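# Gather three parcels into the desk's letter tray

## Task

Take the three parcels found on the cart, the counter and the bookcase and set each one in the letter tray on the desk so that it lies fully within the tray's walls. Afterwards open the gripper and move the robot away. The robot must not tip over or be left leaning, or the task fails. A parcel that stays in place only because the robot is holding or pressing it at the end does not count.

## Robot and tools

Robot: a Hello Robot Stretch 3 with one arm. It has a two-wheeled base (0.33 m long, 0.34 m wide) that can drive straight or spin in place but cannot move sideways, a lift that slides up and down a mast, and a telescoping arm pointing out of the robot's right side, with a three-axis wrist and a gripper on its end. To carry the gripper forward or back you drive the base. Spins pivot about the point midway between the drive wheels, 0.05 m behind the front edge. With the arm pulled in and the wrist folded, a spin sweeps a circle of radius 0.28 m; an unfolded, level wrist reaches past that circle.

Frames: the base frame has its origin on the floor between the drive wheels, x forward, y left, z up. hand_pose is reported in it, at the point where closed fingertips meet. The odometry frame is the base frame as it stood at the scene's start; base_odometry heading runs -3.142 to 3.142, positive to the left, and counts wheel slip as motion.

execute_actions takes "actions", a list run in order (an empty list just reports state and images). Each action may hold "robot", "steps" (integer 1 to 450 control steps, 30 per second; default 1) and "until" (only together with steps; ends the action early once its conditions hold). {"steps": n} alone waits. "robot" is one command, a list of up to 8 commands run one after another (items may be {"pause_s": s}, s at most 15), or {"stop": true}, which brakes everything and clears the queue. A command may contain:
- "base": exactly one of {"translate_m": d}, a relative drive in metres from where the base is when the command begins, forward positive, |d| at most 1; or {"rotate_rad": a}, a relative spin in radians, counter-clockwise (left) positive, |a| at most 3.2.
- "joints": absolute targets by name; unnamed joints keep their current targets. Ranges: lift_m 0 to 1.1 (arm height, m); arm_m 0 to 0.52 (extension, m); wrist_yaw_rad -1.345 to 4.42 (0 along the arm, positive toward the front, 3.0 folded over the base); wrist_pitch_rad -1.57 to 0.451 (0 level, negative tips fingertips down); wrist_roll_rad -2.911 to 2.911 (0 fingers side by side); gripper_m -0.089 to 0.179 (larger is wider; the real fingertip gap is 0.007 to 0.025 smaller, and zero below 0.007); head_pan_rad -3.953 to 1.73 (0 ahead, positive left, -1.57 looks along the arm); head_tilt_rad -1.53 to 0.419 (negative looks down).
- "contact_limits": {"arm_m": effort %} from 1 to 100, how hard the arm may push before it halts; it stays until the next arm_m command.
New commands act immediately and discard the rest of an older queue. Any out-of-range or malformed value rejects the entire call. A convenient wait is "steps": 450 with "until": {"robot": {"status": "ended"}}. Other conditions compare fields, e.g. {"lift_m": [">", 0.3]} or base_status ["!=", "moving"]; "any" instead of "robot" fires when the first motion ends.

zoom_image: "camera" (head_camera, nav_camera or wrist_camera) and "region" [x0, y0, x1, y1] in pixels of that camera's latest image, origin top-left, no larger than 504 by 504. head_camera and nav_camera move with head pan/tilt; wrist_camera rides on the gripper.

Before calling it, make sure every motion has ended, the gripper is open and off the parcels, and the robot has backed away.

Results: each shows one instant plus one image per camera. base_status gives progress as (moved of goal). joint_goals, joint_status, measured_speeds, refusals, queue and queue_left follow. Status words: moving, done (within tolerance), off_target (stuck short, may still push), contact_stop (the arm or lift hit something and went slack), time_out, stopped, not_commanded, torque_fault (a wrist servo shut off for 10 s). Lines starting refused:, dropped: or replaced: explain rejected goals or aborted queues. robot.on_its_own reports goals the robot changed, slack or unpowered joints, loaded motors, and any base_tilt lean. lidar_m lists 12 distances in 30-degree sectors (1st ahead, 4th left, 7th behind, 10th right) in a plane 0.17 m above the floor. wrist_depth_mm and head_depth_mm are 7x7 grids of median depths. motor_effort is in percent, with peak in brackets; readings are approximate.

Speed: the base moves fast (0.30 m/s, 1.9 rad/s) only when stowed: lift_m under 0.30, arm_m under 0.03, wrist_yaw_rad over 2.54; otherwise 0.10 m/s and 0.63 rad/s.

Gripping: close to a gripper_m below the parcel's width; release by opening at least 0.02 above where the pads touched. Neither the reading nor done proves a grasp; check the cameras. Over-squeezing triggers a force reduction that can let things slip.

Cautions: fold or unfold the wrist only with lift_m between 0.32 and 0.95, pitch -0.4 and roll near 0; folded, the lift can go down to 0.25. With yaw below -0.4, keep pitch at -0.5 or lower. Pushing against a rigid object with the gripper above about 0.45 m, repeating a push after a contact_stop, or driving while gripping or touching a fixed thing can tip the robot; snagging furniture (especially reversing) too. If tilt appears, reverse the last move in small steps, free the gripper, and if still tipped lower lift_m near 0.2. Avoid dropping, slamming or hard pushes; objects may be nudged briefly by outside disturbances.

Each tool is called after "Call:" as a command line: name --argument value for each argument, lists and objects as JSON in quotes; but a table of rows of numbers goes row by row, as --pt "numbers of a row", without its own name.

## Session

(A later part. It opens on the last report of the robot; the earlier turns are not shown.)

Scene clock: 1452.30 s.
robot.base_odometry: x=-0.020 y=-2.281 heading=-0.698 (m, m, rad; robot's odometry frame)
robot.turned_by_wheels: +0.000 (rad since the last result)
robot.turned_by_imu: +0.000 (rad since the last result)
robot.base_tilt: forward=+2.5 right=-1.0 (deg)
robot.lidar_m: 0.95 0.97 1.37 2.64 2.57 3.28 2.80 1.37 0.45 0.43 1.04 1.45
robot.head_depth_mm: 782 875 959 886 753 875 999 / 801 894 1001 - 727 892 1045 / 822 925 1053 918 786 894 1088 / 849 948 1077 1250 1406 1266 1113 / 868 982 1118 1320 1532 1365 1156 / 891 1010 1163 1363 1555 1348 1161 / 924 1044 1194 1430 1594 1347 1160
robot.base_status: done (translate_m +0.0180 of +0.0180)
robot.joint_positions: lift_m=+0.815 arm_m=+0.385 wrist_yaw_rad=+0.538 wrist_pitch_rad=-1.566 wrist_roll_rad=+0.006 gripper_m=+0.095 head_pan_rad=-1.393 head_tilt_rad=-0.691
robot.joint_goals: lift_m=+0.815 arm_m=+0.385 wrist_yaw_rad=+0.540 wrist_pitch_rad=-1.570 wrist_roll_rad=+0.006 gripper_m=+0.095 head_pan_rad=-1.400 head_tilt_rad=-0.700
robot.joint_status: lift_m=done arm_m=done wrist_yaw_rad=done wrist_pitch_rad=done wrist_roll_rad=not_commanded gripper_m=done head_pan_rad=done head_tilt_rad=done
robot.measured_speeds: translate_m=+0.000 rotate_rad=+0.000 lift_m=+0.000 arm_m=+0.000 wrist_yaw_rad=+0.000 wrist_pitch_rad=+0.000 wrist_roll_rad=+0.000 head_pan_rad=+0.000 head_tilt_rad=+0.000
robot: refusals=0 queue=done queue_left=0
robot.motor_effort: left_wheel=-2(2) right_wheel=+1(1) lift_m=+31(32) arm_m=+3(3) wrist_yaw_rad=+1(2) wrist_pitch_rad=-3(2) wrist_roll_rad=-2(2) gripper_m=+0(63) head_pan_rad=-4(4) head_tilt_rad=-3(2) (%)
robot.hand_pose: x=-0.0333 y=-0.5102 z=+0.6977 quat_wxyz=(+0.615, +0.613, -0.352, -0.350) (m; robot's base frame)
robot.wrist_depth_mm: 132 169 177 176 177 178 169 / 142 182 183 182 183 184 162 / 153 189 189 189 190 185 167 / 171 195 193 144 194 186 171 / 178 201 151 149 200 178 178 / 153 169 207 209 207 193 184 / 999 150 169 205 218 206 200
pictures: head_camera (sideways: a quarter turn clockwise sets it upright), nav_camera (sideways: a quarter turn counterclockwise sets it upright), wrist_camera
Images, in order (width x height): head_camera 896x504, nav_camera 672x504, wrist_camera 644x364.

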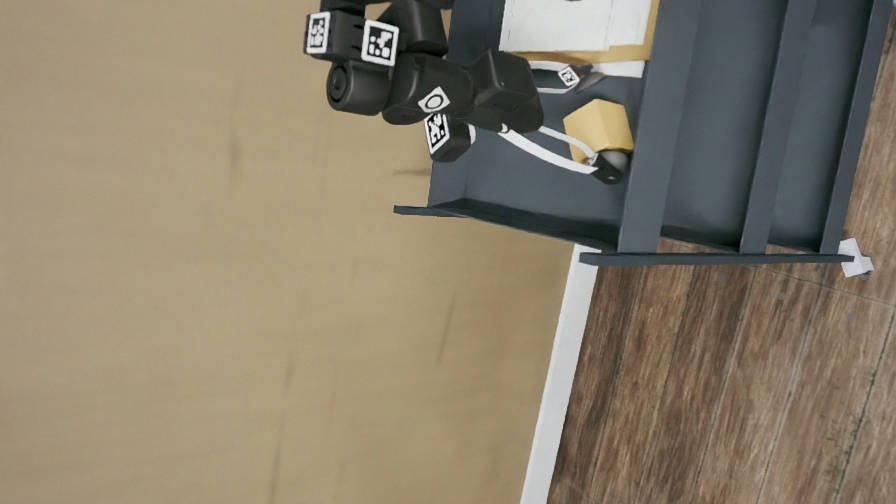

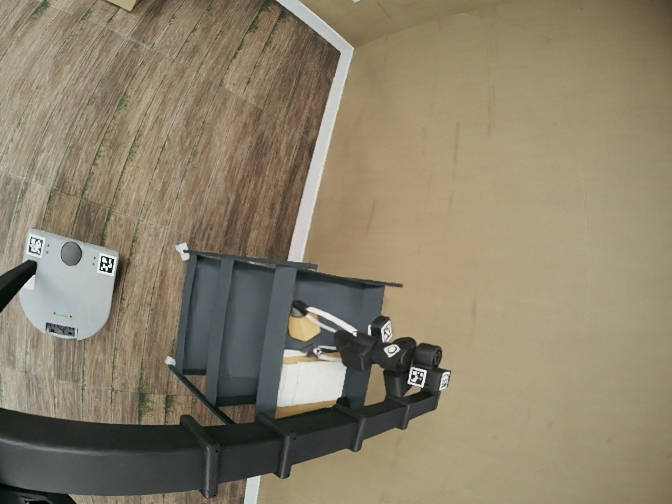

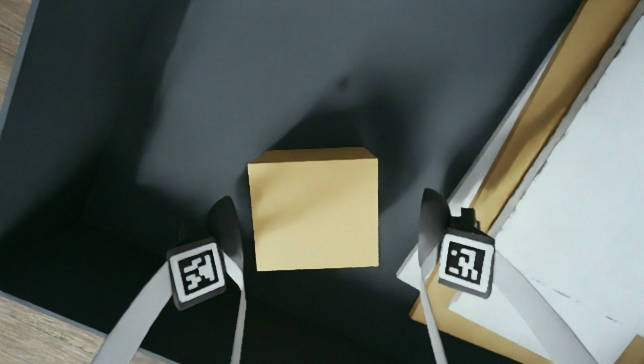

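Call:
execute_actions --actions '[{"robot": {"joints": {"arm_m": 0.381}, "base": {"translate_m": 0.007}}, "steps": 60, "until": {"robot": {"status": "ended"}}}]'

Scene clock: 1464.47 s.
robot.base_odometry: x=-0.014 y=-2.285 heading=-0.698 (m, m, rad; robot's odometry frame)
robot.turned_by_wheels: +0.000 (rad since the last result)
robot.turned_by_imu: +0.000 (rad since the last result)
robot.base_tilt: forward=+2.5 right=-1.2 (deg)
robot.lidar_m: 0.94 0.96 1.36 2.66 2.57 3.29 2.80 1.37 0.45 0.43 1.04 1.45
robot.head_depth_mm: 785 875 959 889 753 875 1002 / 799 899 1003 - 727 895 1049 / 821 922 1050 919 793 888 1069 / 848 953 1084 1260 1426 937 1095 / 869 981 1128 1322 1537 1342 1160 / 895 1008 1156 1367 1569 1344 1160 / 917 1044 1201 1439 1591 1346 1155
robot.base_status: done (translate_m +0.0070 of +0.0070)
robot.joint_positions: lift_m=+0.815 arm_m=+0.381 wrist_yaw_rad=+0.538 wrist_pitch_rad=-1.566 wrist_roll_rad=+0.006 gripper_m=+0.095 head_pan_rad=-1.393 head_tilt_rad=-0.691
robot.joint_goals: lift_m=+0.815 arm_m=+0.381 wrist_yaw_rad=+0.540 wrist_pitch_rad=-1.570 wrist_roll_rad=+0.006 gripper_m=+0.095 head_pan_rad=-1.400 head_tilt_rad=-0.700
robot.joint_status: lift_m=done arm_m=done wrist_yaw_rad=done wrist_pitch_rad=done wrist_roll_rad=not_commanded gripper_m=done head_pan_rad=done head_tilt_rad=done
robot.measured_speeds: translate_m=+0.000 rotate_rad=+0.000 lift_m=+0.000 arm_m=+0.000 wrist_yaw_rad=+0.000 wrist_pitch_rad=+0.000 wrist_roll_rad=+0.000 head_pan_rad=+0.000 head_tilt_rad=+0.000
robot: refusals=0 queue=done queue_left=0
robot.motor_effort: left_wheel=-2(4) right_wheel=+0(4) lift_m=+32(31) arm_m=-3(1) wrist_yaw_rad=+1(2) wrist_pitch_rad=-3(3) wrist_roll_rad=-2(2) gripper_m=+0(1) head_pan_rad=-4(4) head_tilt_rad=-4(3) (%)
robot.hand_pose: x=-0.0333 y=-0.5069 z=+0.6977 quat_wxyz=(+0.615, +0.613, -0.352, -0.350) (m; robot's base frame)
robot.wrist_depth_mm: 131 158 178 178 177 178 169 / 137 177 183 183 184 183 172 / 146 188 188 188 189 187 167 / 159 195 194 145 194 189 171 / 171 199 202 149 197 179 177 / 150 165 205 209 208 193 185 / - 150 165 201 216 206 199
pictures: head_camera (sideways: a quarter turn clockwise sets it upright), nav_camera (sideways: a quarter turn counterclockwise sets it upright), wrist_camera
Images, in order (width x height): head_camera 896x504, nav_camera 672x504, wrist_camera 644x364.

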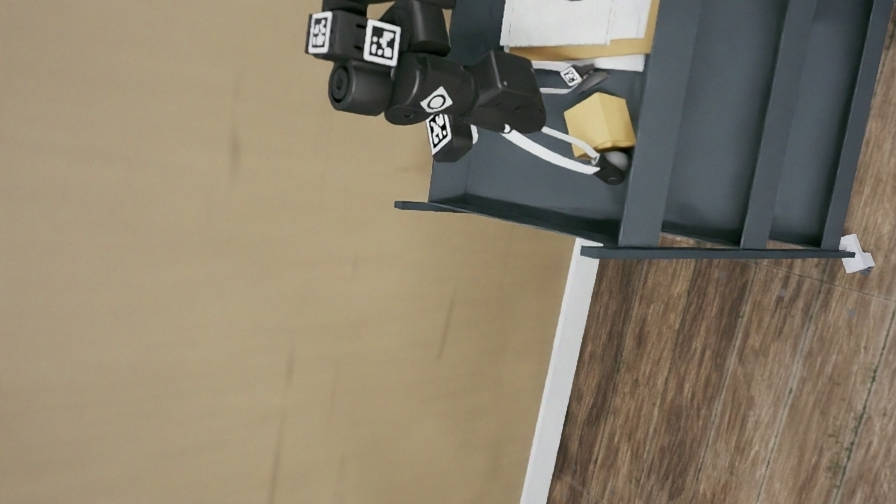

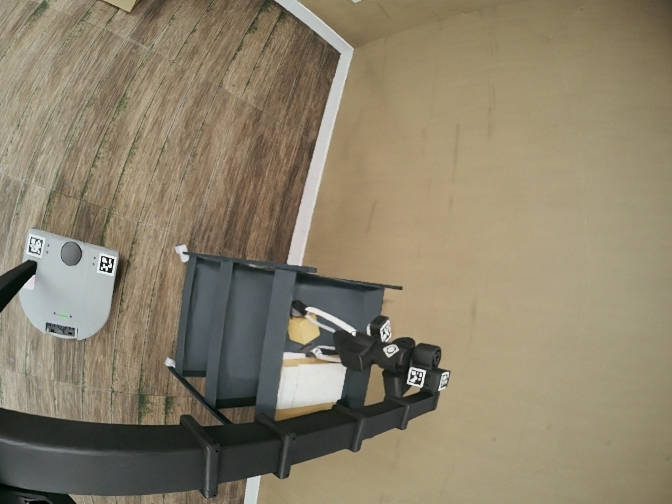

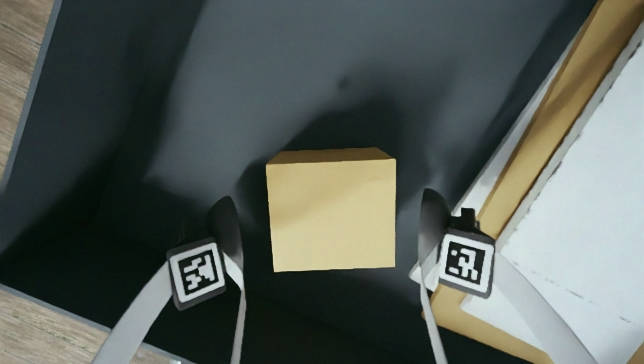

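Call:
execute_actions --actions '[{"robot": {"joints": {"lift_m": 0.772}}, "steps": 60, "until": {"robot": {"status": "ended"}}}]'

Scene clock: 1468.10 s.
robot.base_odometry: x=-0.014 y=-2.285 heading=-0.698 (m, m, rad; robot's odometry frame)
robot.turned_by_wheels: +0.000 (rad since the last result)
robot.turned_by_imu: +0.001 (rad since the last result)
robot.base_tilt: forward=+2.4 right=-1.3 (deg)
robot.lidar_m: 0.94 0.96 1.36 2.65 2.57 3.28 2.79 1.37 0.45 0.43 1.04 1.46
robot.head_depth_mm: 785 880 968 896 759 868 995 / 806 902 1009 - 724 894 1039 / 827 923 1051 922 788 892 1089 / 844 956 1083 1263 1436 937 1094 / 870 982 1128 1320 1526 1346 1167 / 894 1011 1172 1366 1570 1351 1164 / 923 1045 1207 1431 1601 1348 1163
robot.base_status: done (translate_m +0.0070 of +0.0070)
robot.joint_positions: lift_m=+0.792 arm_m=+0.381 wrist_yaw_rad=+0.538 wrist_pitch_rad=-1.572 wrist_roll_rad=+0.006 gripper_m=+0.095 head_pan_rad=-1.393 head_tilt_rad=-0.692
robot.joint_goals: lift_m=+0.792 arm_m=+0.381 wrist_yaw_rad=+0.540 wrist_pitch_rad=-1.570 wrist_roll_rad=+0.006 gripper_m=+0.095 head_pan_rad=-1.400 head_tilt_rad=-0.700
robot.joint_status: lift_m=contact_stop arm_m=done wrist_yaw_rad=done wrist_pitch_rad=done wrist_roll_rad=not_commanded gripper_m=done head_pan_rad=done head_tilt_rad=done
robot.measured_speeds: translate_m=+0.000 rotate_rad=-0.001 lift_m=+0.006 arm_m=+0.000 wrist_yaw_rad=+0.000 wrist_pitch_rad=+0.024 wrist_roll_rad=+0.000 head_pan_rad=+0.000 head_tilt_rad=+0.000
robot: refusals=0 queue=dropped queue_left=0
robot.on_its_own: lift_m is slack since a contact_stop, until your next command for it (your +0.772 is given up)
robot.motor_effort: left_wheel=-3(3) right_wheel=+0(0) lift_m=+12(31) arm_m=-3(2) wrist_yaw_rad=+2(1) wrist_pitch_rad=+0(4) wrist_roll_rad=-2(2) gripper_m=-3(3) head_pan_rad=-4(4) head_tilt_rad=-3(3) (%)
robot.hand_pose: x=-0.0341 y=-0.5055 z=+0.6743 quat_wxyz=(+0.614, +0.614, -0.350, -0.352) (m; robot's base frame)
robot.wrist_depth_mm: 121 157 159 160 160 160 157 / 133 164 164 164 165 165 156 / 145 169 169 169 169 169 158 / 159 175 174 125 173 171 152 / 170 180 180 128 130 168 157 / 148 164 187 132 183 173 161 / 130 142 164 192 195 182 177
pictures: head_camera (sideways: a quarter turn clockwise sets it upright), nav_camera (sideways: a quarter turn counterclockwise sets it upright), wrist_camera
Images, in order (width x height): head_camera 896x504, nav_camera 672x504, wrist_camera 644x364.

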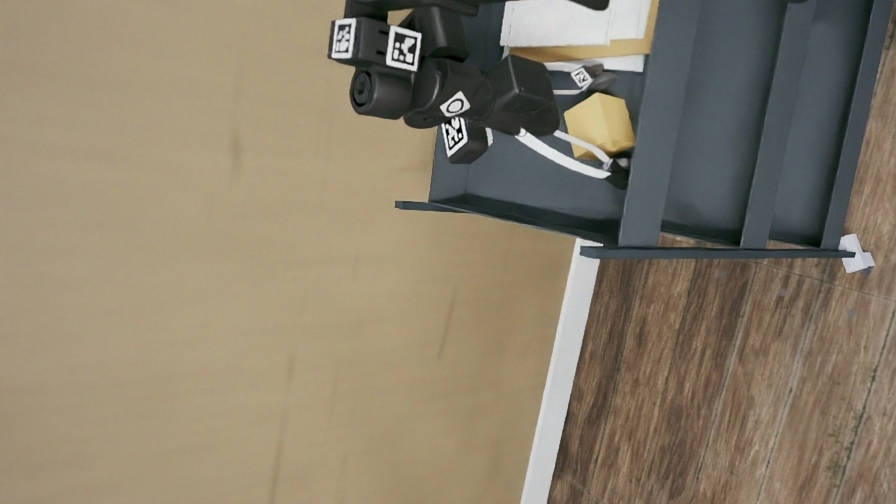

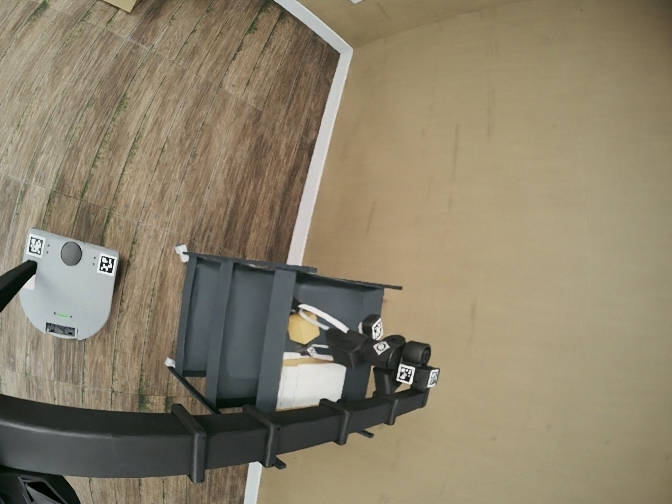

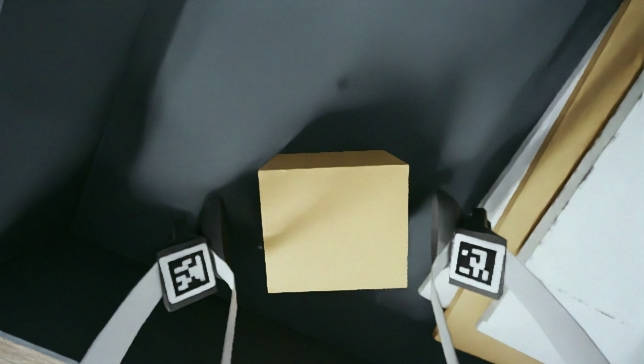

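Call:
execute_actions --actions '[{"robot": [{"joints": {"lift_m": 0.80}}, {"joints": {"gripper_m": 0.03}}], "steps": 90, "until": {"robot": {"status": "ended"}}}]'

Scene clock: 1478.30 s.
robot.base_odometry: x=-0.014 y=-2.285 heading=-0.698 (m, m, rad; robot's odometry frame)
robot.turned_by_wheels: +0.000 (rad since the last result)
robot.turned_by_imu: +0.000 (rad since the last result)
robot.base_tilt: forward=+2.6 right=-1.1 (deg)
robot.lidar_m: 0.94 0.96 1.36 2.65 2.57 3.27 2.80 1.36 0.45 0.43 1.04 1.45
robot.head_depth_mm: 785 874 968 891 755 874 1002 / 807 899 1005 - 725 894 1041 / 823 931 1057 921 781 895 1084 / 845 953 1089 1266 1421 936 1089 / 869 977 1125 1318 1535 1357 1159 / 892 1011 1163 1367 1564 1353 1156 / 919 1043 1206 1425 1584 1340 1162
robot.base_status: done (translate_m +0.0070 of +0.0070)
robot.joint_positions: lift_m=+0.800 arm_m=+0.381 wrist_yaw_rad=+0.538 wrist_pitch_rad=-1.569 wrist_roll_rad=+0.006 gripper_m=+0.031 head_pan_rad=-1.393 head_tilt_rad=-0.692
robot.joint_goals: lift_m=+0.800 arm_m=+0.381 wrist_yaw_rad=+0.540 wrist_pitch_rad=-1.570 wrist_roll_rad=+0.006 gripper_m=+0.030 head_pan_rad=-1.400 head_tilt_rad=-0.700
robot.joint_status: lift_m=done arm_m=done wrist_yaw_rad=done wrist_pitch_rad=done wrist_roll_rad=not_commanded gripper_m=done head_pan_rad=done head_tilt_rad=done
robot.measured_speeds: translate_m=+0.000 rotate_rad=+0.000 lift_m=+0.000 arm_m=+0.000 wrist_yaw_rad=+0.000 wrist_pitch_rad=+0.000 wrist_roll_rad=+0.000 head_pan_rad=+0.000 head_tilt_rad=+0.000
robot: refusals=0 queue=done queue_left=0
robot.motor_effort: left_wheel=-1(4) right_wheel=+0(4) lift_m=+44(55) arm_m=-3(3) wrist_yaw_rad=+1(1) wrist_pitch_rad=-1(3) wrist_roll_rad=-2(2) gripper_m=-12(92) head_pan_rad=-4(4) head_tilt_rad=-3(4) (%)
robot.hand_pose: x=-0.0337 y=-0.5061 z=+0.6824 quat_wxyz=(+0.614, +0.614, -0.351, -0.351) (m; robot's base frame)
robot.wrist_depth_mm: 121 158 163 163 163 163 162 / 133 167 168 167 168 168 159 / 145 174 173 174 174 173 156 / 159 178 179 126 177 176 156 / 170 186 183 130 130 176 161 / 147 167 192 134 194 176 167 / 135 139 162 198 201 189 182
pictures: head_camera (sideways: a quarter turn clockwise sets it upright), nav_camera (sideways: a quarter turn counterclockwise sets it upright), wrist_camera
Images, in order (width x height): head_camera 896x504, nav_camera 672x504, wrist_camera 644x364.

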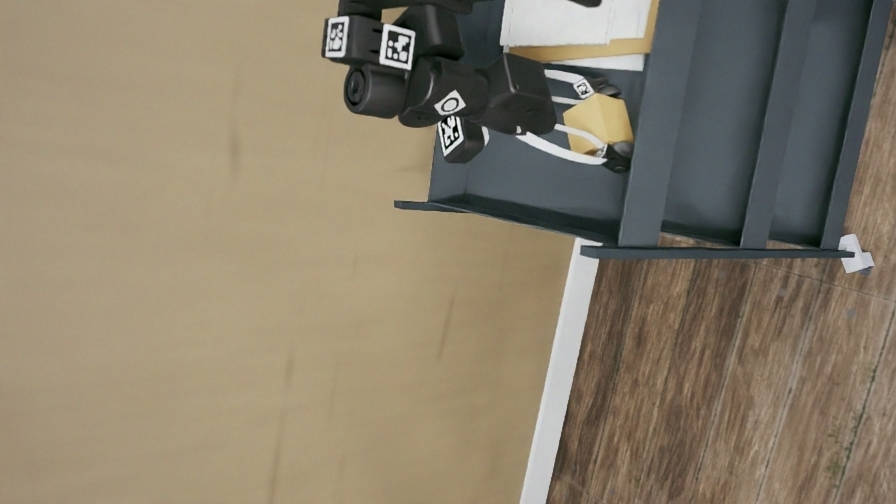

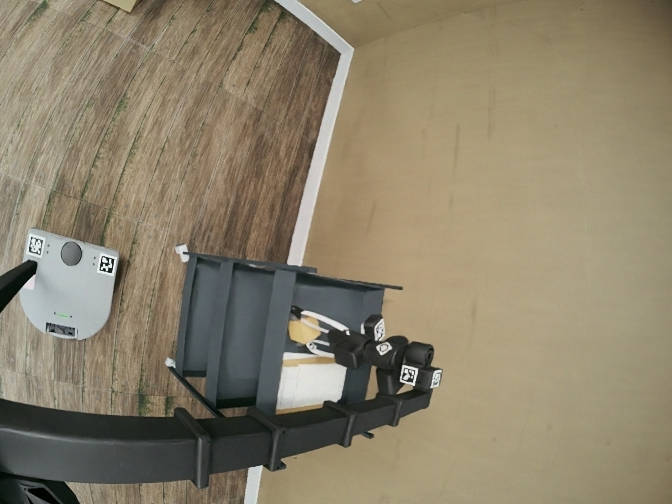

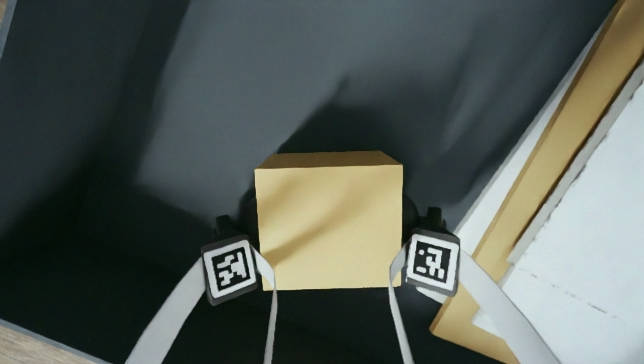

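Call:
execute_actions --actions '[{"robot": [{"joints": {"lift_m": 0.81, "gripper_m": 0.02}}, {"joints": {"lift_m": 0.88}}], "steps": 120, "until": {"robot": {"status": "ended"}}}]'

Scene clock: 1483.53 s.
robot.base_odometry: x=-0.014 y=-2.285 heading=-0.698 (m, m, rad; robot's odometry frame)
robot.turned_by_wheels: +0.000 (rad since the last result)
robot.turned_by_imu: +0.000 (rad since the last result)
robot.base_tilt: forward=+2.5 right=-1.2 (deg)
robot.lidar_m: 0.94 0.96 1.36 2.65 2.57 3.28 2.80 1.36 0.45 0.43 1.04 1.45
robot.head_depth_mm: 782 867 - 914 756 872 999 / 803 899 1009 885 723 895 1043 / 826 923 1055 917 774 893 1081 / 843 950 1080 1269 1418 934 1091 / 868 983 1120 1317 1521 1337 1157 / 893 1006 1157 1363 1556 1345 1151 / 920 1041 1205 1425 1597 1347 1156
robot.base_status: done (translate_m +0.0070 of +0.0070)
robot.joint_positions: lift_m=+0.880 arm_m=+0.381 wrist_yaw_rad=+0.538 wrist_pitch_rad=-1.568 wrist_roll_rad=+0.006 gripper_m=+0.021 head_pan_rad=-1.393 head_tilt_rad=-0.692
robot.joint_goals: lift_m=+0.880 arm_m=+0.381 wrist_yaw_rad=+0.540 wrist_pitch_rad=-1.570 wrist_roll_rad=+0.006 gripper_m=+0.020 head_pan_rad=-1.400 head_tilt_rad=-0.700
robot.joint_status: lift_m=done arm_m=done wrist_yaw_rad=done wrist_pitch_rad=done wrist_roll_rad=not_commanded gripper_m=done head_pan_rad=done head_tilt_rad=done
robot.measured_speeds: translate_m=+0.000 rotate_rad=+0.000 lift_m=+0.000 arm_m=+0.000 wrist_yaw_rad=+0.000 wrist_pitch_rad=+0.000 wrist_roll_rad=+0.000 head_pan_rad=+0.000 head_tilt_rad=+0.000
robot: refusals=0 queue=done queue_left=0
robot.motor_effort: left_wheel=-1(1) right_wheel=+0(1) lift_m=+55(57) arm_m=-3(2) wrist_yaw_rad=+2(1) wrist_pitch_rad=-1(1) wrist_roll_rad=-2(2) gripper_m=-16(62) head_pan_rad=-4(4) head_tilt_rad=-4(3) (%)
robot.hand_pose: x=-0.0336 y=-0.5063 z=+0.7621 quat_wxyz=(+0.614, +0.613, -0.351, -0.351) (m; robot's base frame)
robot.wrist_depth_mm: 866 857 235 238 237 236 220 / 886 237 245 244 246 238 223 / 927 234 252 253 254 234 230 / 925 246 260 127 253 238 236 / 188 224 236 130 130 246 247 / - - - 135 281 263 274 / - - - - 254 288 290
pictures: head_camera (sideways: a quarter turn clockwise sets it upright), nav_camera (sideways: a quarter turn counterclockwise sets it upright), wrist_camera
Images, in order (width x height): head_camera 896x504, nav_camera 672x504, wrist_camera 644x364.

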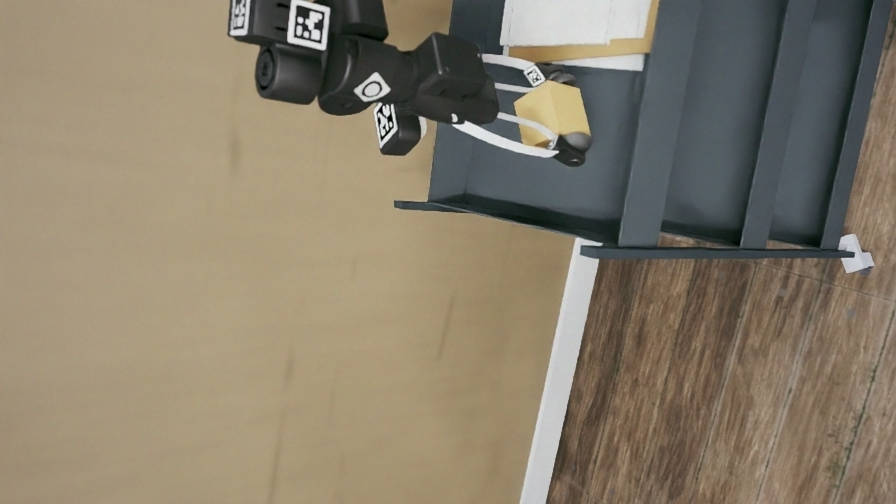

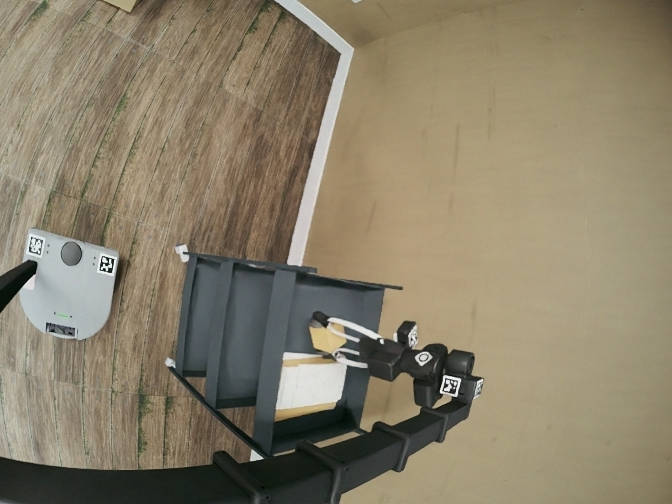

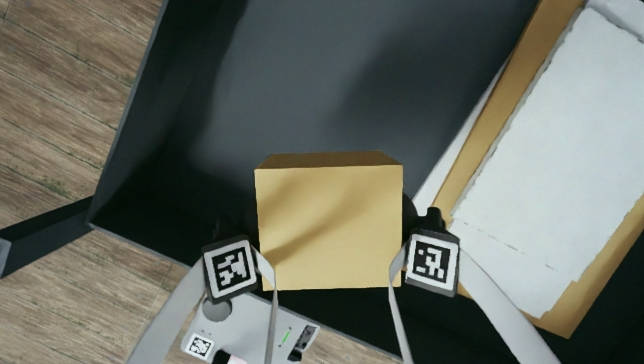

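Call:
execute_actions --actions '[{"robot": [{"joints": {"lift_m": 1.0, "arm_m": 0.0}}, {"base": {"rotate_rad": -0.378}, "joints": {"head_pan_rad": -3.14, "head_tilt_rad": -0.5, "wrist_yaw_rad": 0.25}}], "steps": 300, "until": {"robot": {"status": "ended"}}}]'

Scene clock: 1538.50 s.
robot.base_odometry: x=-0.014 y=-2.285 heading=-1.076 (m, m, rad; robot's odometry frame)
robot.turned_by_wheels: -0.378 (rad since the last result)
robot.turned_by_imu: -0.373 (rad since the last result)
robot.base_tilt: forward=+2.6 right=-1.1 (deg)
robot.lidar_m: 1.56 0.94 1.02 1.63 2.58 2.90 2.80 2.32 0.55 0.44 0.43 1.10
robot.head_depth_mm: 3053 3221 3650 - - - - / 2923 3233 3526 - - - - / 2810 3087 3515 - - - - / 2811 2958 3330 2603 2060 - - / 2759 2885 3249 2602 2037 - - / 2642 2871 3161 2612 2092 - - / 2587 2777 3051 2620 2099 - -
robot.base_status: done (rotate_rad -0.3779 of -0.3780)
robot.joint_positions: lift_m=+1.000 arm_m=+0.001 wrist_yaw_rad=+0.252 wrist_pitch_rad=-1.568 wrist_roll_rad=+0.006 gripper_m=+0.021 head_pan_rad=-3.133 head_tilt_rad=-0.507
robot.joint_goals: lift_m=+1.000 arm_m=+0.000 wrist_yaw_rad=+0.250 wrist_pitch_rad=-1.570 wrist_roll_rad=+0.006 gripper_m=+0.020 head_pan_rad=-3.140 head_tilt_rad=-0.500
robot.joint_status: lift_m=done arm_m=done wrist_yaw_rad=done wrist_pitch_rad=done wrist_roll_rad=not_commanded gripper_m=done head_pan_rad=done head_tilt_rad=done
robot.measured_speeds: translate_m=+0.000 rotate_rad=+0.000 lift_m=+0.000 arm_m=+0.000 wrist_yaw_rad=+0.000 wrist_pitch_rad=+0.000 wrist_roll_rad=+0.000 head_pan_rad=+0.000 head_tilt_rad=+0.000
robot: refusals=0 queue=done queue_left=0
robot.motor_effort: left_wheel=+2(9) right_wheel=-2(5) lift_m=+55(56) arm_m=-3(1) wrist_yaw_rad=-2(4) wrist_pitch_rad=-2(2) wrist_roll_rad=-2(2) gripper_m=-16(16) head_pan_rad=-4(55) head_tilt_rad=+2(13) (%)
robot.hand_pose: x=-0.0274 y=-0.1235 z=+0.8820 quat_wxyz=(+0.558, +0.557, -0.435, -0.434) (m; robot's base frame)
robot.wrist_depth_mm: 968 988 994 993 993 978 982 / - - - - - - - / - - - - - - - / - - - 126 - - - / - - - 130 130 - - / - - - 134 - - - / - - - - - - -
pictures: head_camera (sideways: a quarter turn clockwise sets it upright), nav_camera (sideways: a quarter turn counterclockwise sets it upright), wrist_camera
Images, in order (width x height): head_camera 896x504, nav_camera 672x504, wrist_camera 644x364.

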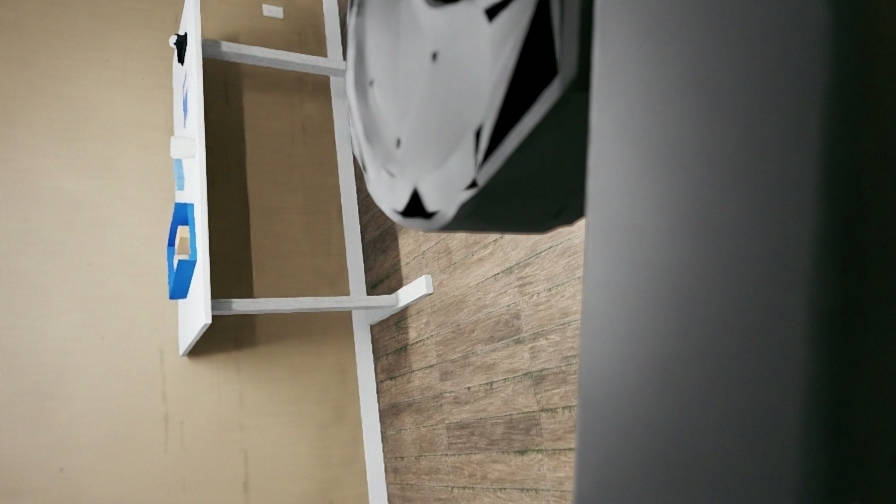

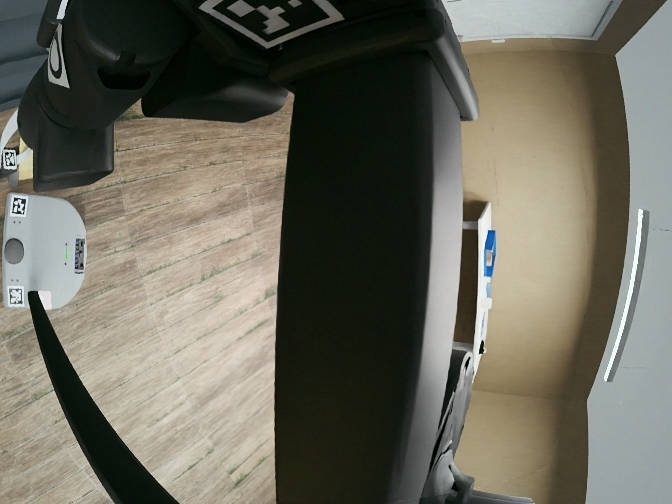

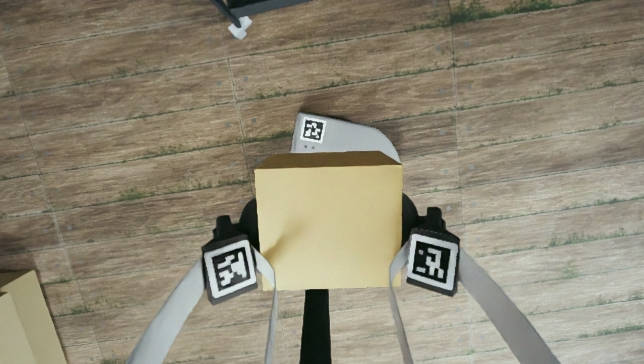

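Call:
execute_actions --actions '[{"robot": [{"base": {"translate_m": -1.0}, "joints": {"wrist_roll_rad": 1.571}}, {"base": {"translate_m": -1.0}}], "steps": 450, "until": {"robot": {"status": "ended"}}}]'

Scene clock: 1557.67 s.
robot.base_odometry: x=-0.666 y=-1.076 heading=-1.076 (m, m, rad; robot's odometry frame)
robot.turned_by_wheels: +0.000 (rad since the last result)
robot.turned_by_imu: -0.004 (rad since the last result)
robot.base_tilt: forward=+1.6 right=-1.2 (deg)
robot.lidar_m: 1.57 2.20 2.45 2.05 2.24 1.99 1.46 1.45 1.78 1.47 1.46 1.33
robot.head_depth_mm: 1826 1957 1477 - - - - / 1770 1881 1323 - - - - / 1734 1836 1464 - - - - / 1668 1777 1326 2217 2045 - - / 1634 1716 1346 2167 2018 - - / 1580 1691 1420 2024 2007 - - / 1541 1665 1794 2009 2079 - -
robot.base_status: moving (translate_m -0.3735 of -1.0000)
robot.joint_positions: lift_m=+1.000 arm_m=+0.001 wrist_yaw_rad=+0.252 wrist_pitch_rad=-1.567 wrist_roll_rad=+1.564 gripper_m=+0.021 head_pan_rad=-3.133 head_tilt_rad=-0.507
robot.joint_goals: lift_m=+1.000 arm_m=+0.000 wrist_yaw_rad=+0.250 wrist_pitch_rad=-1.570 wrist_roll_rad=+1.571 gripper_m=+0.020 head_pan_rad=-3.140 head_tilt_rad=-0.500
robot.joint_status: lift_m=done arm_m=done wrist_yaw_rad=done wrist_pitch_rad=done wrist_roll_rad=done gripper_m=done head_pan_rad=done head_tilt_rad=done
robot.measured_speeds: translate_m=-0.100 rotate_rad=+0.000 lift_m=+0.000 arm_m=+0.000 wrist_yaw_rad=+0.000 wrist_pitch_rad=+0.000 wrist_roll_rad=+0.000 head_pan_rad=+0.000 head_tilt_rad=+0.000
robot: refusals=0 queue=running queue_left=0
robot.motor_effort: left_wheel=+0(4) right_wheel=-2(4) lift_m=+55(55) arm_m=-3(2) wrist_yaw_rad=-1(2) wrist_pitch_rad=-2(2) wrist_roll_rad=+4(5) gripper_m=-16(16) head_pan_rad=-5(5) head_tilt_rad=+3(0) (%)
robot.hand_pose: x=-0.0274 y=-0.1233 z=+0.8820 quat_wxyz=(+0.091, +0.091, -0.702, -0.700) (m; robot's base frame)
robot.wrist_depth_mm: 960 - 973 - 975 - 981 / - - - - 999 991 - / - - - - - - - / - - - 127 - - - / - - - 130 131 - - / - - - 134 - - - / - - - - - - -
pictures: head_camera (sideways: a quarter turn clockwise sets it upright), nav_camera (sideways: a quarter turn counterclockwise sets it upright), wrist_camera
Images, in order (width x height): head_camera 896x504, nav_camera 672x504, wrist_camera 644x364.

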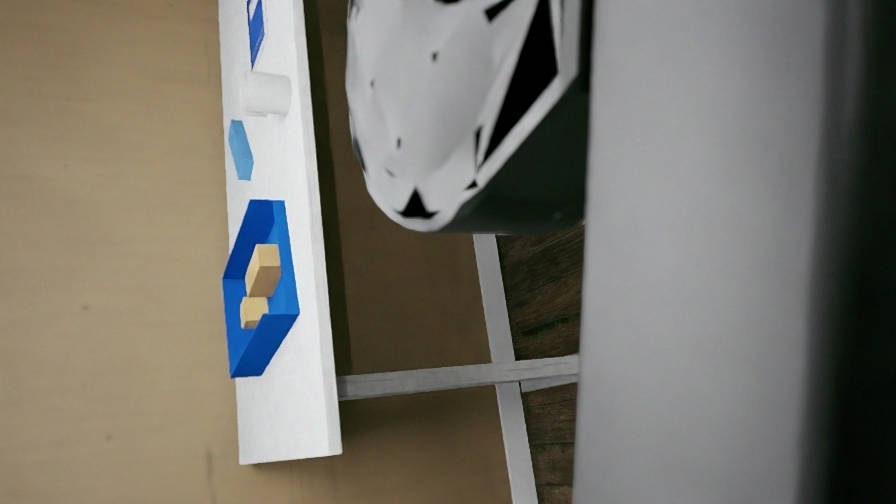

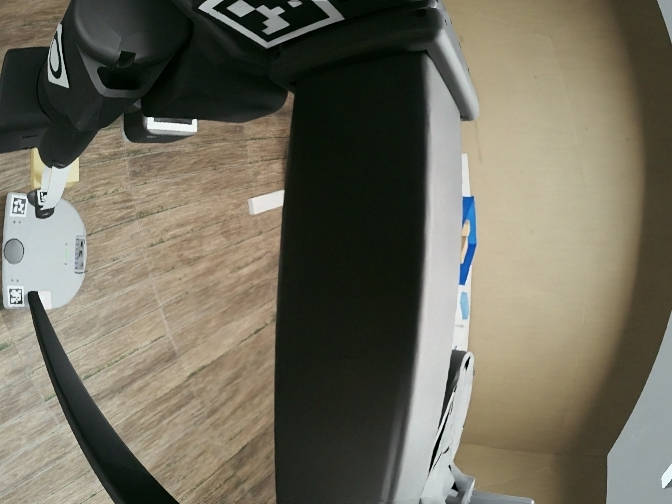

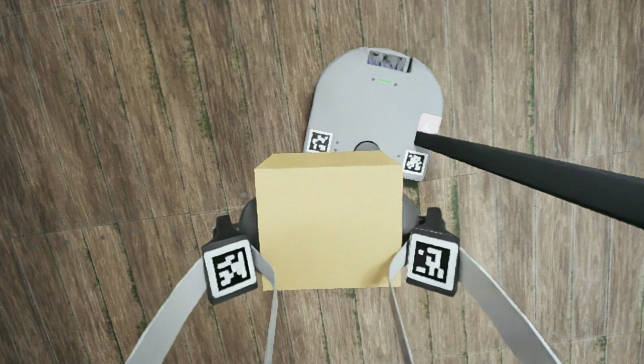

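Call:
execute_actions --actions '[{"steps": 250, "until": {"robot": {"status": "ended"}}}]'

Scene clock: 1564.53 s.
robot.base_odometry: x=-0.964 y=-0.525 heading=-1.076 (m, m, rad; robot's odometry frame)
robot.turned_by_wheels: +0.000 (rad since the last result)
robot.turned_by_imu: -0.002 (rad since the last result)
robot.base_tilt: forward=+2.5 right=-1.1 (deg)
robot.lidar_m: 1.96 2.79 2.56 1.80 2.08 1.43 1.33 0.87 1.46 1.67 1.65 1.85
robot.head_depth_mm: 1269 1384 1211 - - - - / 1223 1340 1109 - - - - / 1189 1296 1149 - - - - / 1145 1258 1109 706 1664 - - / 1116 1213 999 693 1618 - - / 1089 1180 961 667 593 - - / 1050 1145 1008 702 571 - -
robot.base_status: done (translate_m -1.0000 of -1.0000)
robot.joint_positions: lift_m=+1.000 arm_m=+0.001 wrist_yaw_rad=+0.252 wrist_pitch_rad=-1.567 wrist_roll_rad=+1.564 gripper_m=+0.021 head_pan_rad=-3.133 head_tilt_rad=-0.507
robot.joint_goals: lift_m=+1.000 arm_m=+0.000 wrist_yaw_rad=+0.250 wrist_pitch_rad=-1.570 wrist_roll_rad=+1.571 gripper_m=+0.020 head_pan_rad=-3.140 head_tilt_rad=-0.500
robot.joint_status: lift_m=done arm_m=done wrist_yaw_rad=done wrist_pitch_rad=done wrist_roll_rad=done gripper_m=done head_pan_rad=done head_tilt_rad=done
robot.measured_speeds: translate_m=+0.000 rotate_rad=+0.000 lift_m=+0.000 arm_m=+0.000 wrist_yaw_rad=+0.000 wrist_pitch_rad=+0.000 wrist_roll_rad=+0.000 head_pan_rad=+0.000 head_tilt_rad=+0.000
robot: refusals=0 queue=done queue_left=0
robot.motor_effort: left_wheel=+2(5) right_wheel=-1(3) lift_m=+55(55) arm_m=-3(3) wrist_yaw_rad=-2(2) wrist_pitch_rad=-2(1) wrist_roll_rad=+4(4) gripper_m=-15(15) head_pan_rad=-5(5) head_tilt_rad=+1(1) (%)
robot.hand_pose: x=-0.0274 y=-0.1233 z=+0.8820 quat_wxyz=(+0.091, +0.091, -0.702, -0.700) (m; robot's base frame)
robot.wrist_depth_mm: 997 973 - 979 998 - 978 / - - - - 997 996 - / - - - - - - - / - - - 126 - - - / - - - 130 130 - - / - - - 135 - - - / - - - - - - -
pictures: head_camera (sideways: a quarter turn clockwise sets it upright), nav_camera (sideways: a quarter turn counterclockwise sets it upright), wrist_camera
Images, in order (width x height): head_camera 896x504, nav_camera 672x504, wrist_camera 644x364.

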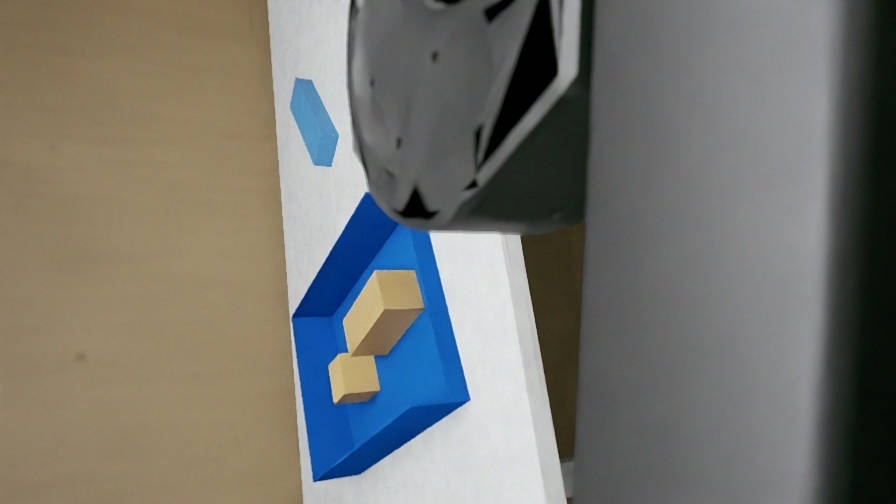

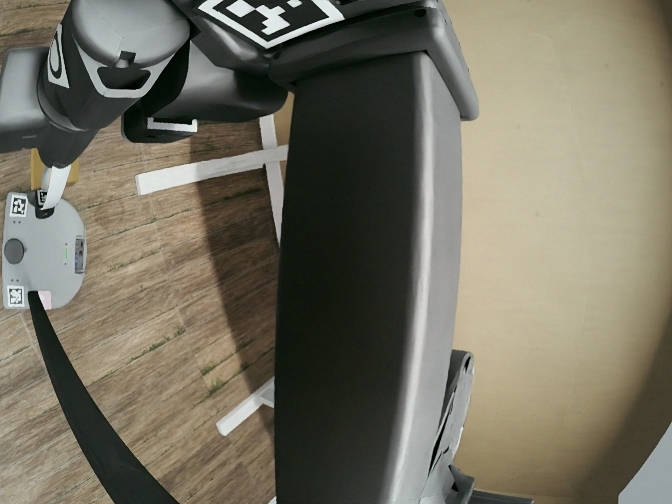

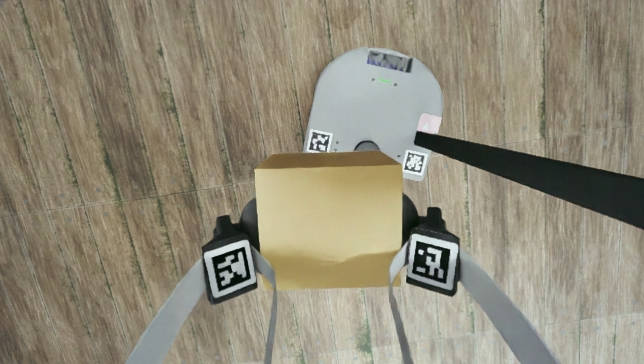

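Call:
execute_actions --actions '[{"robot": [{"base": {"translate_m": -0.13}, "joints": {"lift_m": 1.1}}, {"base": {"rotate_rad": -1.213}, "joints": {"head_pan_rad": -1.35, "head_tilt_rad": -0.6}}], "steps": 300, "until": {"robot": {"status": "ended"}}}]'

Scene clock: 1586.23 s.
robot.base_odometry: x=-1.025 y=-0.410 heading=-2.289 (m, m, rad; robot's odometry frame)
robot.turned_by_wheels: -1.213 (rad since the last result)
robot.turned_by_imu: -1.201 (rad since the last result)
robot.base_tilt: forward=+2.5 right=-1.3 (deg)
robot.lidar_m: 1.70 1.79 2.04 2.92 2.89 2.06 1.78 1.32 1.25 0.75 1.24 1.69
robot.head_depth_mm: 950 1043 800 594 503 - - / 972 1069 815 584 502 - - / 992 1100 866 610 520 1206 - / 1021 1133 870 609 1024 1387 1186 / 1047 1164 1278 607 1656 1437 1207 / 1080 1201 1349 1454 1663 1428 1206 / 1106 1233 1397 1603 1759 1432 1206
robot.base_status: done (rotate_rad -1.2129 of -1.2130)
robot.joint_positions: lift_m=+1.100 arm_m=+0.001 wrist_yaw_rad=+0.252 wrist_pitch_rad=-1.567 wrist_roll_rad=+1.564 gripper_m=+0.021 head_pan_rad=-1.357 head_tilt_rad=-0.592
robot.joint_goals: lift_m=+1.100 arm_m=+0.000 wrist_yaw_rad=+0.250 wrist_pitch_rad=-1.570 wrist_roll_rad=+1.571 gripper_m=+0.020 head_pan_rad=-1.350 head_tilt_rad=-0.600
robot.joint_status: lift_m=done arm_m=done wrist_yaw_rad=done wrist_pitch_rad=done wrist_roll_rad=done gripper_m=done head_pan_rad=done head_tilt_rad=done
robot.measured_speeds: translate_m=+0.000 rotate_rad=+0.000 lift_m=+0.000 arm_m=+0.000 wrist_yaw_rad=+0.000 wrist_pitch_rad=+0.000 wrist_roll_rad=+0.000 head_pan_rad=+0.000 head_tilt_rad=+0.000
robot: refusals=0 queue=done queue_left=0
robot.motor_effort: left_wheel=+2(9) right_wheel=-2(5) lift_m=+55(56) arm_m=-3(3) wrist_yaw_rad=-2(2) wrist_pitch_rad=-2(2) wrist_roll_rad=+4(4) gripper_m=-16(15) head_pan_rad=+5(54) head_tilt_rad=-2(9) (%)
robot.hand_pose: x=-0.0273 y=-0.1234 z=+0.9820 quat_wxyz=(+0.091, +0.091, -0.702, -0.700) (m; robot's base frame)
robot.wrist_depth_mm: - - - - - - - / - - - - - - - / - - - - - - - / - - - 127 - - - / - - - 130 130 - - / - - - 134 - - - / - - - - - - -
pictures: head_camera (sideways: a quarter turn clockwise sets it upright), nav_camera (sideways: a quarter turn counterclockwise sets it upright), wrist_camera
Images, in order (width x height): head_camera 896x504, nav_camera 672x504, wrist_camera 644x364.

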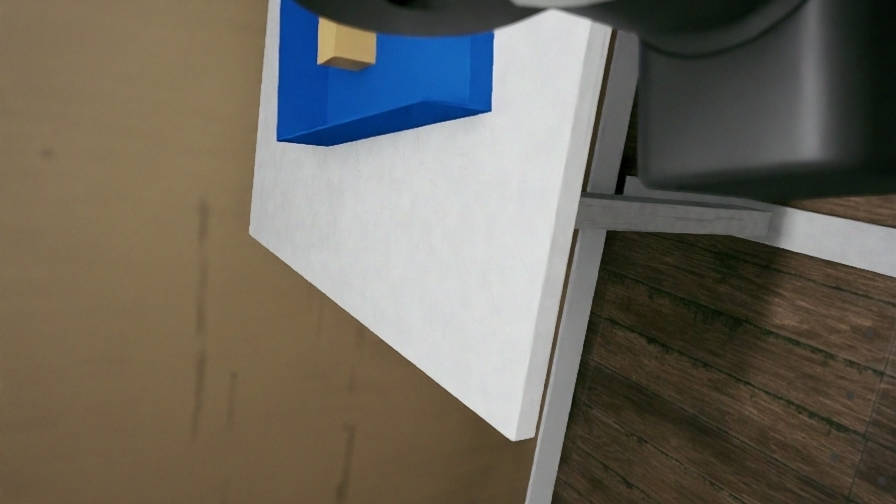

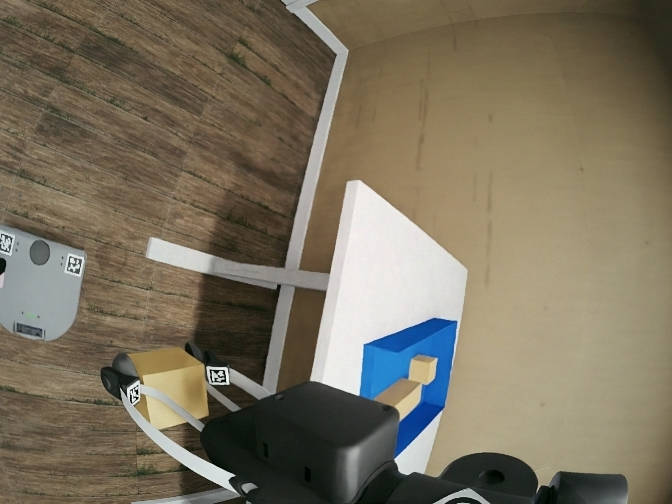

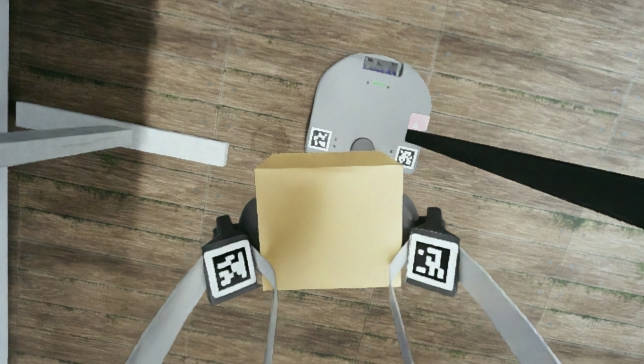

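Call:
execute_actions --actions '[{"robot": {"joints": {"wrist_yaw_rad": 0.0, "wrist_roll_rad": 1.321, "wrist_pitch_rad": -0.6}}, "steps": 90, "until": {"robot": {"status": "ended"}}}, {"robot": {"joints": {"arm_m": 0.28}}, "steps": 120, "until": {"robot": {"status": "ended"}}}]'

Scene clock: 1648.67 s.
robot.base_odometry: x=-1.025 y=-0.410 heading=-2.289 (m, m, rad; robot's odometry frame)
robot.turned_by_wheels: +0.000 (rad since the last result)
robot.turned_by_imu: +0.000 (rad since the last result)
robot.base_tilt: forward=+2.6 right=-1.1 (deg)
robot.lidar_m: 1.70 1.79 2.04 2.92 2.90 2.06 1.78 1.32 1.25 0.75 1.24 1.70
robot.head_depth_mm: 950 1021 579 605 503 1439 1217 / 976 1065 812 584 504 1434 1210 / 995 1100 863 609 520 1407 1210 / 1026 1127 867 608 1029 1411 1179 / 1048 1171 1270 606 1646 1445 1205 / 1078 1200 1344 1459 1641 1426 1218 / 1103 1234 1400 1611 1756 1423 1212
robot.base_status: done (rotate_rad -1.2129 of -1.2130)
robot.joint_positions: lift_m=+1.100 arm_m=+0.280 wrist_yaw_rad=+0.001 wrist_pitch_rad=-0.620 wrist_roll_rad=+1.330 gripper_m=+0.021 head_pan_rad=-1.357 head_tilt_rad=-0.593
robot.joint_goals: lift_m=+1.100 arm_m=+0.280 wrist_yaw_rad=+0.000 wrist_pitch_rad=-0.600 wrist_roll_rad=+1.321 gripper_m=+0.020 head_pan_rad=-1.350 head_tilt_rad=-0.600
robot.joint_status: lift_m=done arm_m=done wrist_yaw_rad=done wrist_pitch_rad=done wrist_roll_rad=done gripper_m=done head_pan_rad=done head_tilt_rad=done
robot.measured_speeds: translate_m=+0.000 rotate_rad=+0.000 lift_m=+0.000 arm_m=+0.000 wrist_yaw_rad=+0.000 wrist_pitch_rad=+0.000 wrist_roll_rad=+0.000 head_pan_rad=+0.000 head_tilt_rad=+0.000
robot: refusals=0 queue=done queue_left=0
robot.motor_effort: left_wheel=+2(2) right_wheel=-2(1) lift_m=+54(54) arm_m=+3(3) wrist_yaw_rad=-1(3) wrist_pitch_rad=+11(11) wrist_roll_rad=-6(6) gripper_m=-16(15) head_pan_rad=+4(5) head_tilt_rad=-2(3) (%)
robot.hand_pose: x=-0.0213 y=-0.6190 z=+1.0696 quat_wxyz=(+0.115, +0.037, -0.945, -0.303) (m; robot's base frame)
robot.wrist_depth_mm: 520 594 610 359 263 168 176 / 541 612 612 373 207 168 175 / 553 630 597 310 241 205 174 / 581 663 590 127 239 209 172 / 597 697 686 130 130 210 172 / 628 705 527 134 207 201 171 / 647 724 861 364 254 175 167
pictures: head_camera (sideways: a quarter turn clockwise sets it upright), nav_camera (sideways: a quarter turn counterclockwise sets it upright), wrist_camera
Images, in order (width x height): head_camera 896x504, nav_camera 672x504, wrist_camera 644x364.

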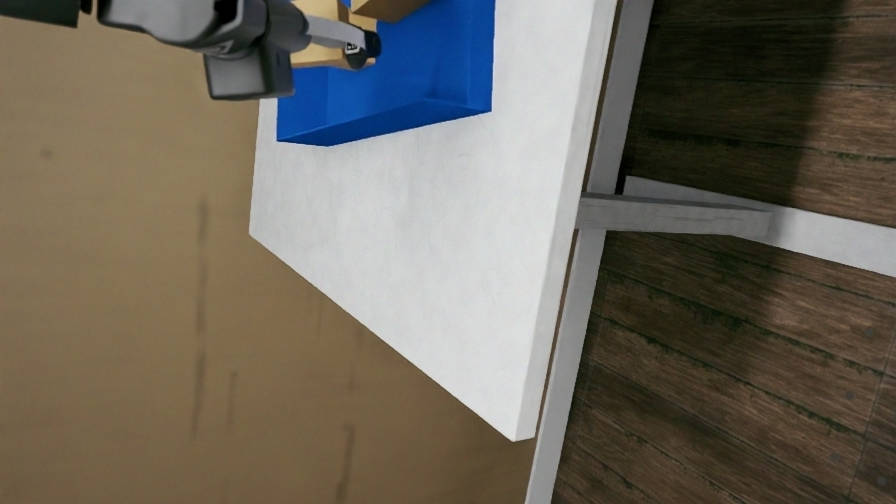

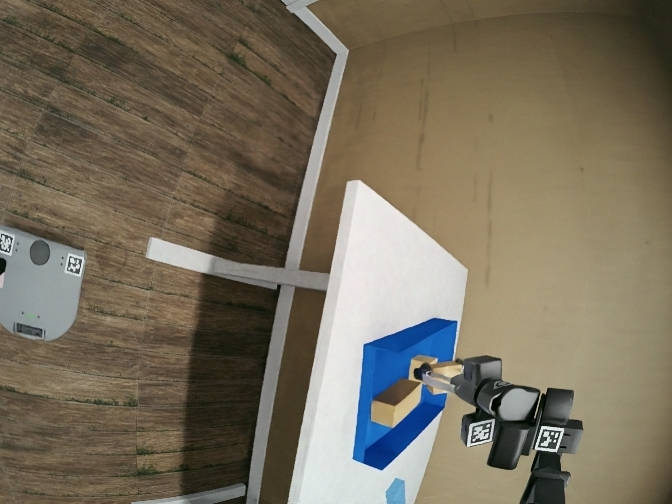

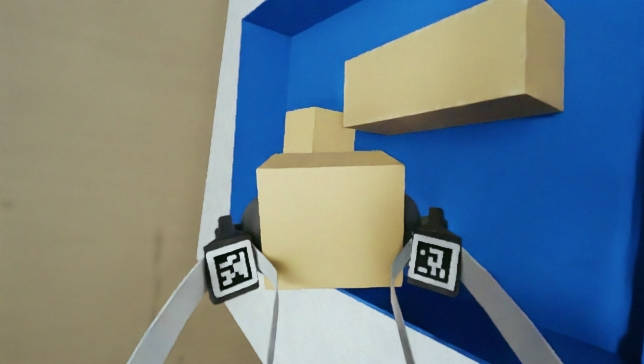

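Call:
zoom_image --camera "head_camera" --region '[100, 0, 520, 200]'

Region (100, 0, 520, 200) of head_camera's 896x504 image, scaled by 1.200, with more detail than that image has; it fills the top 240 rows of this view, and the rest is white.

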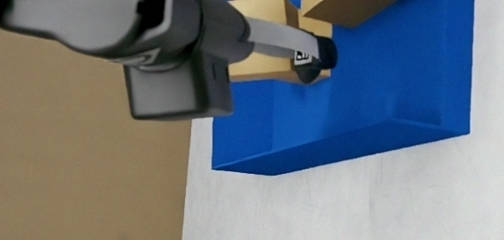

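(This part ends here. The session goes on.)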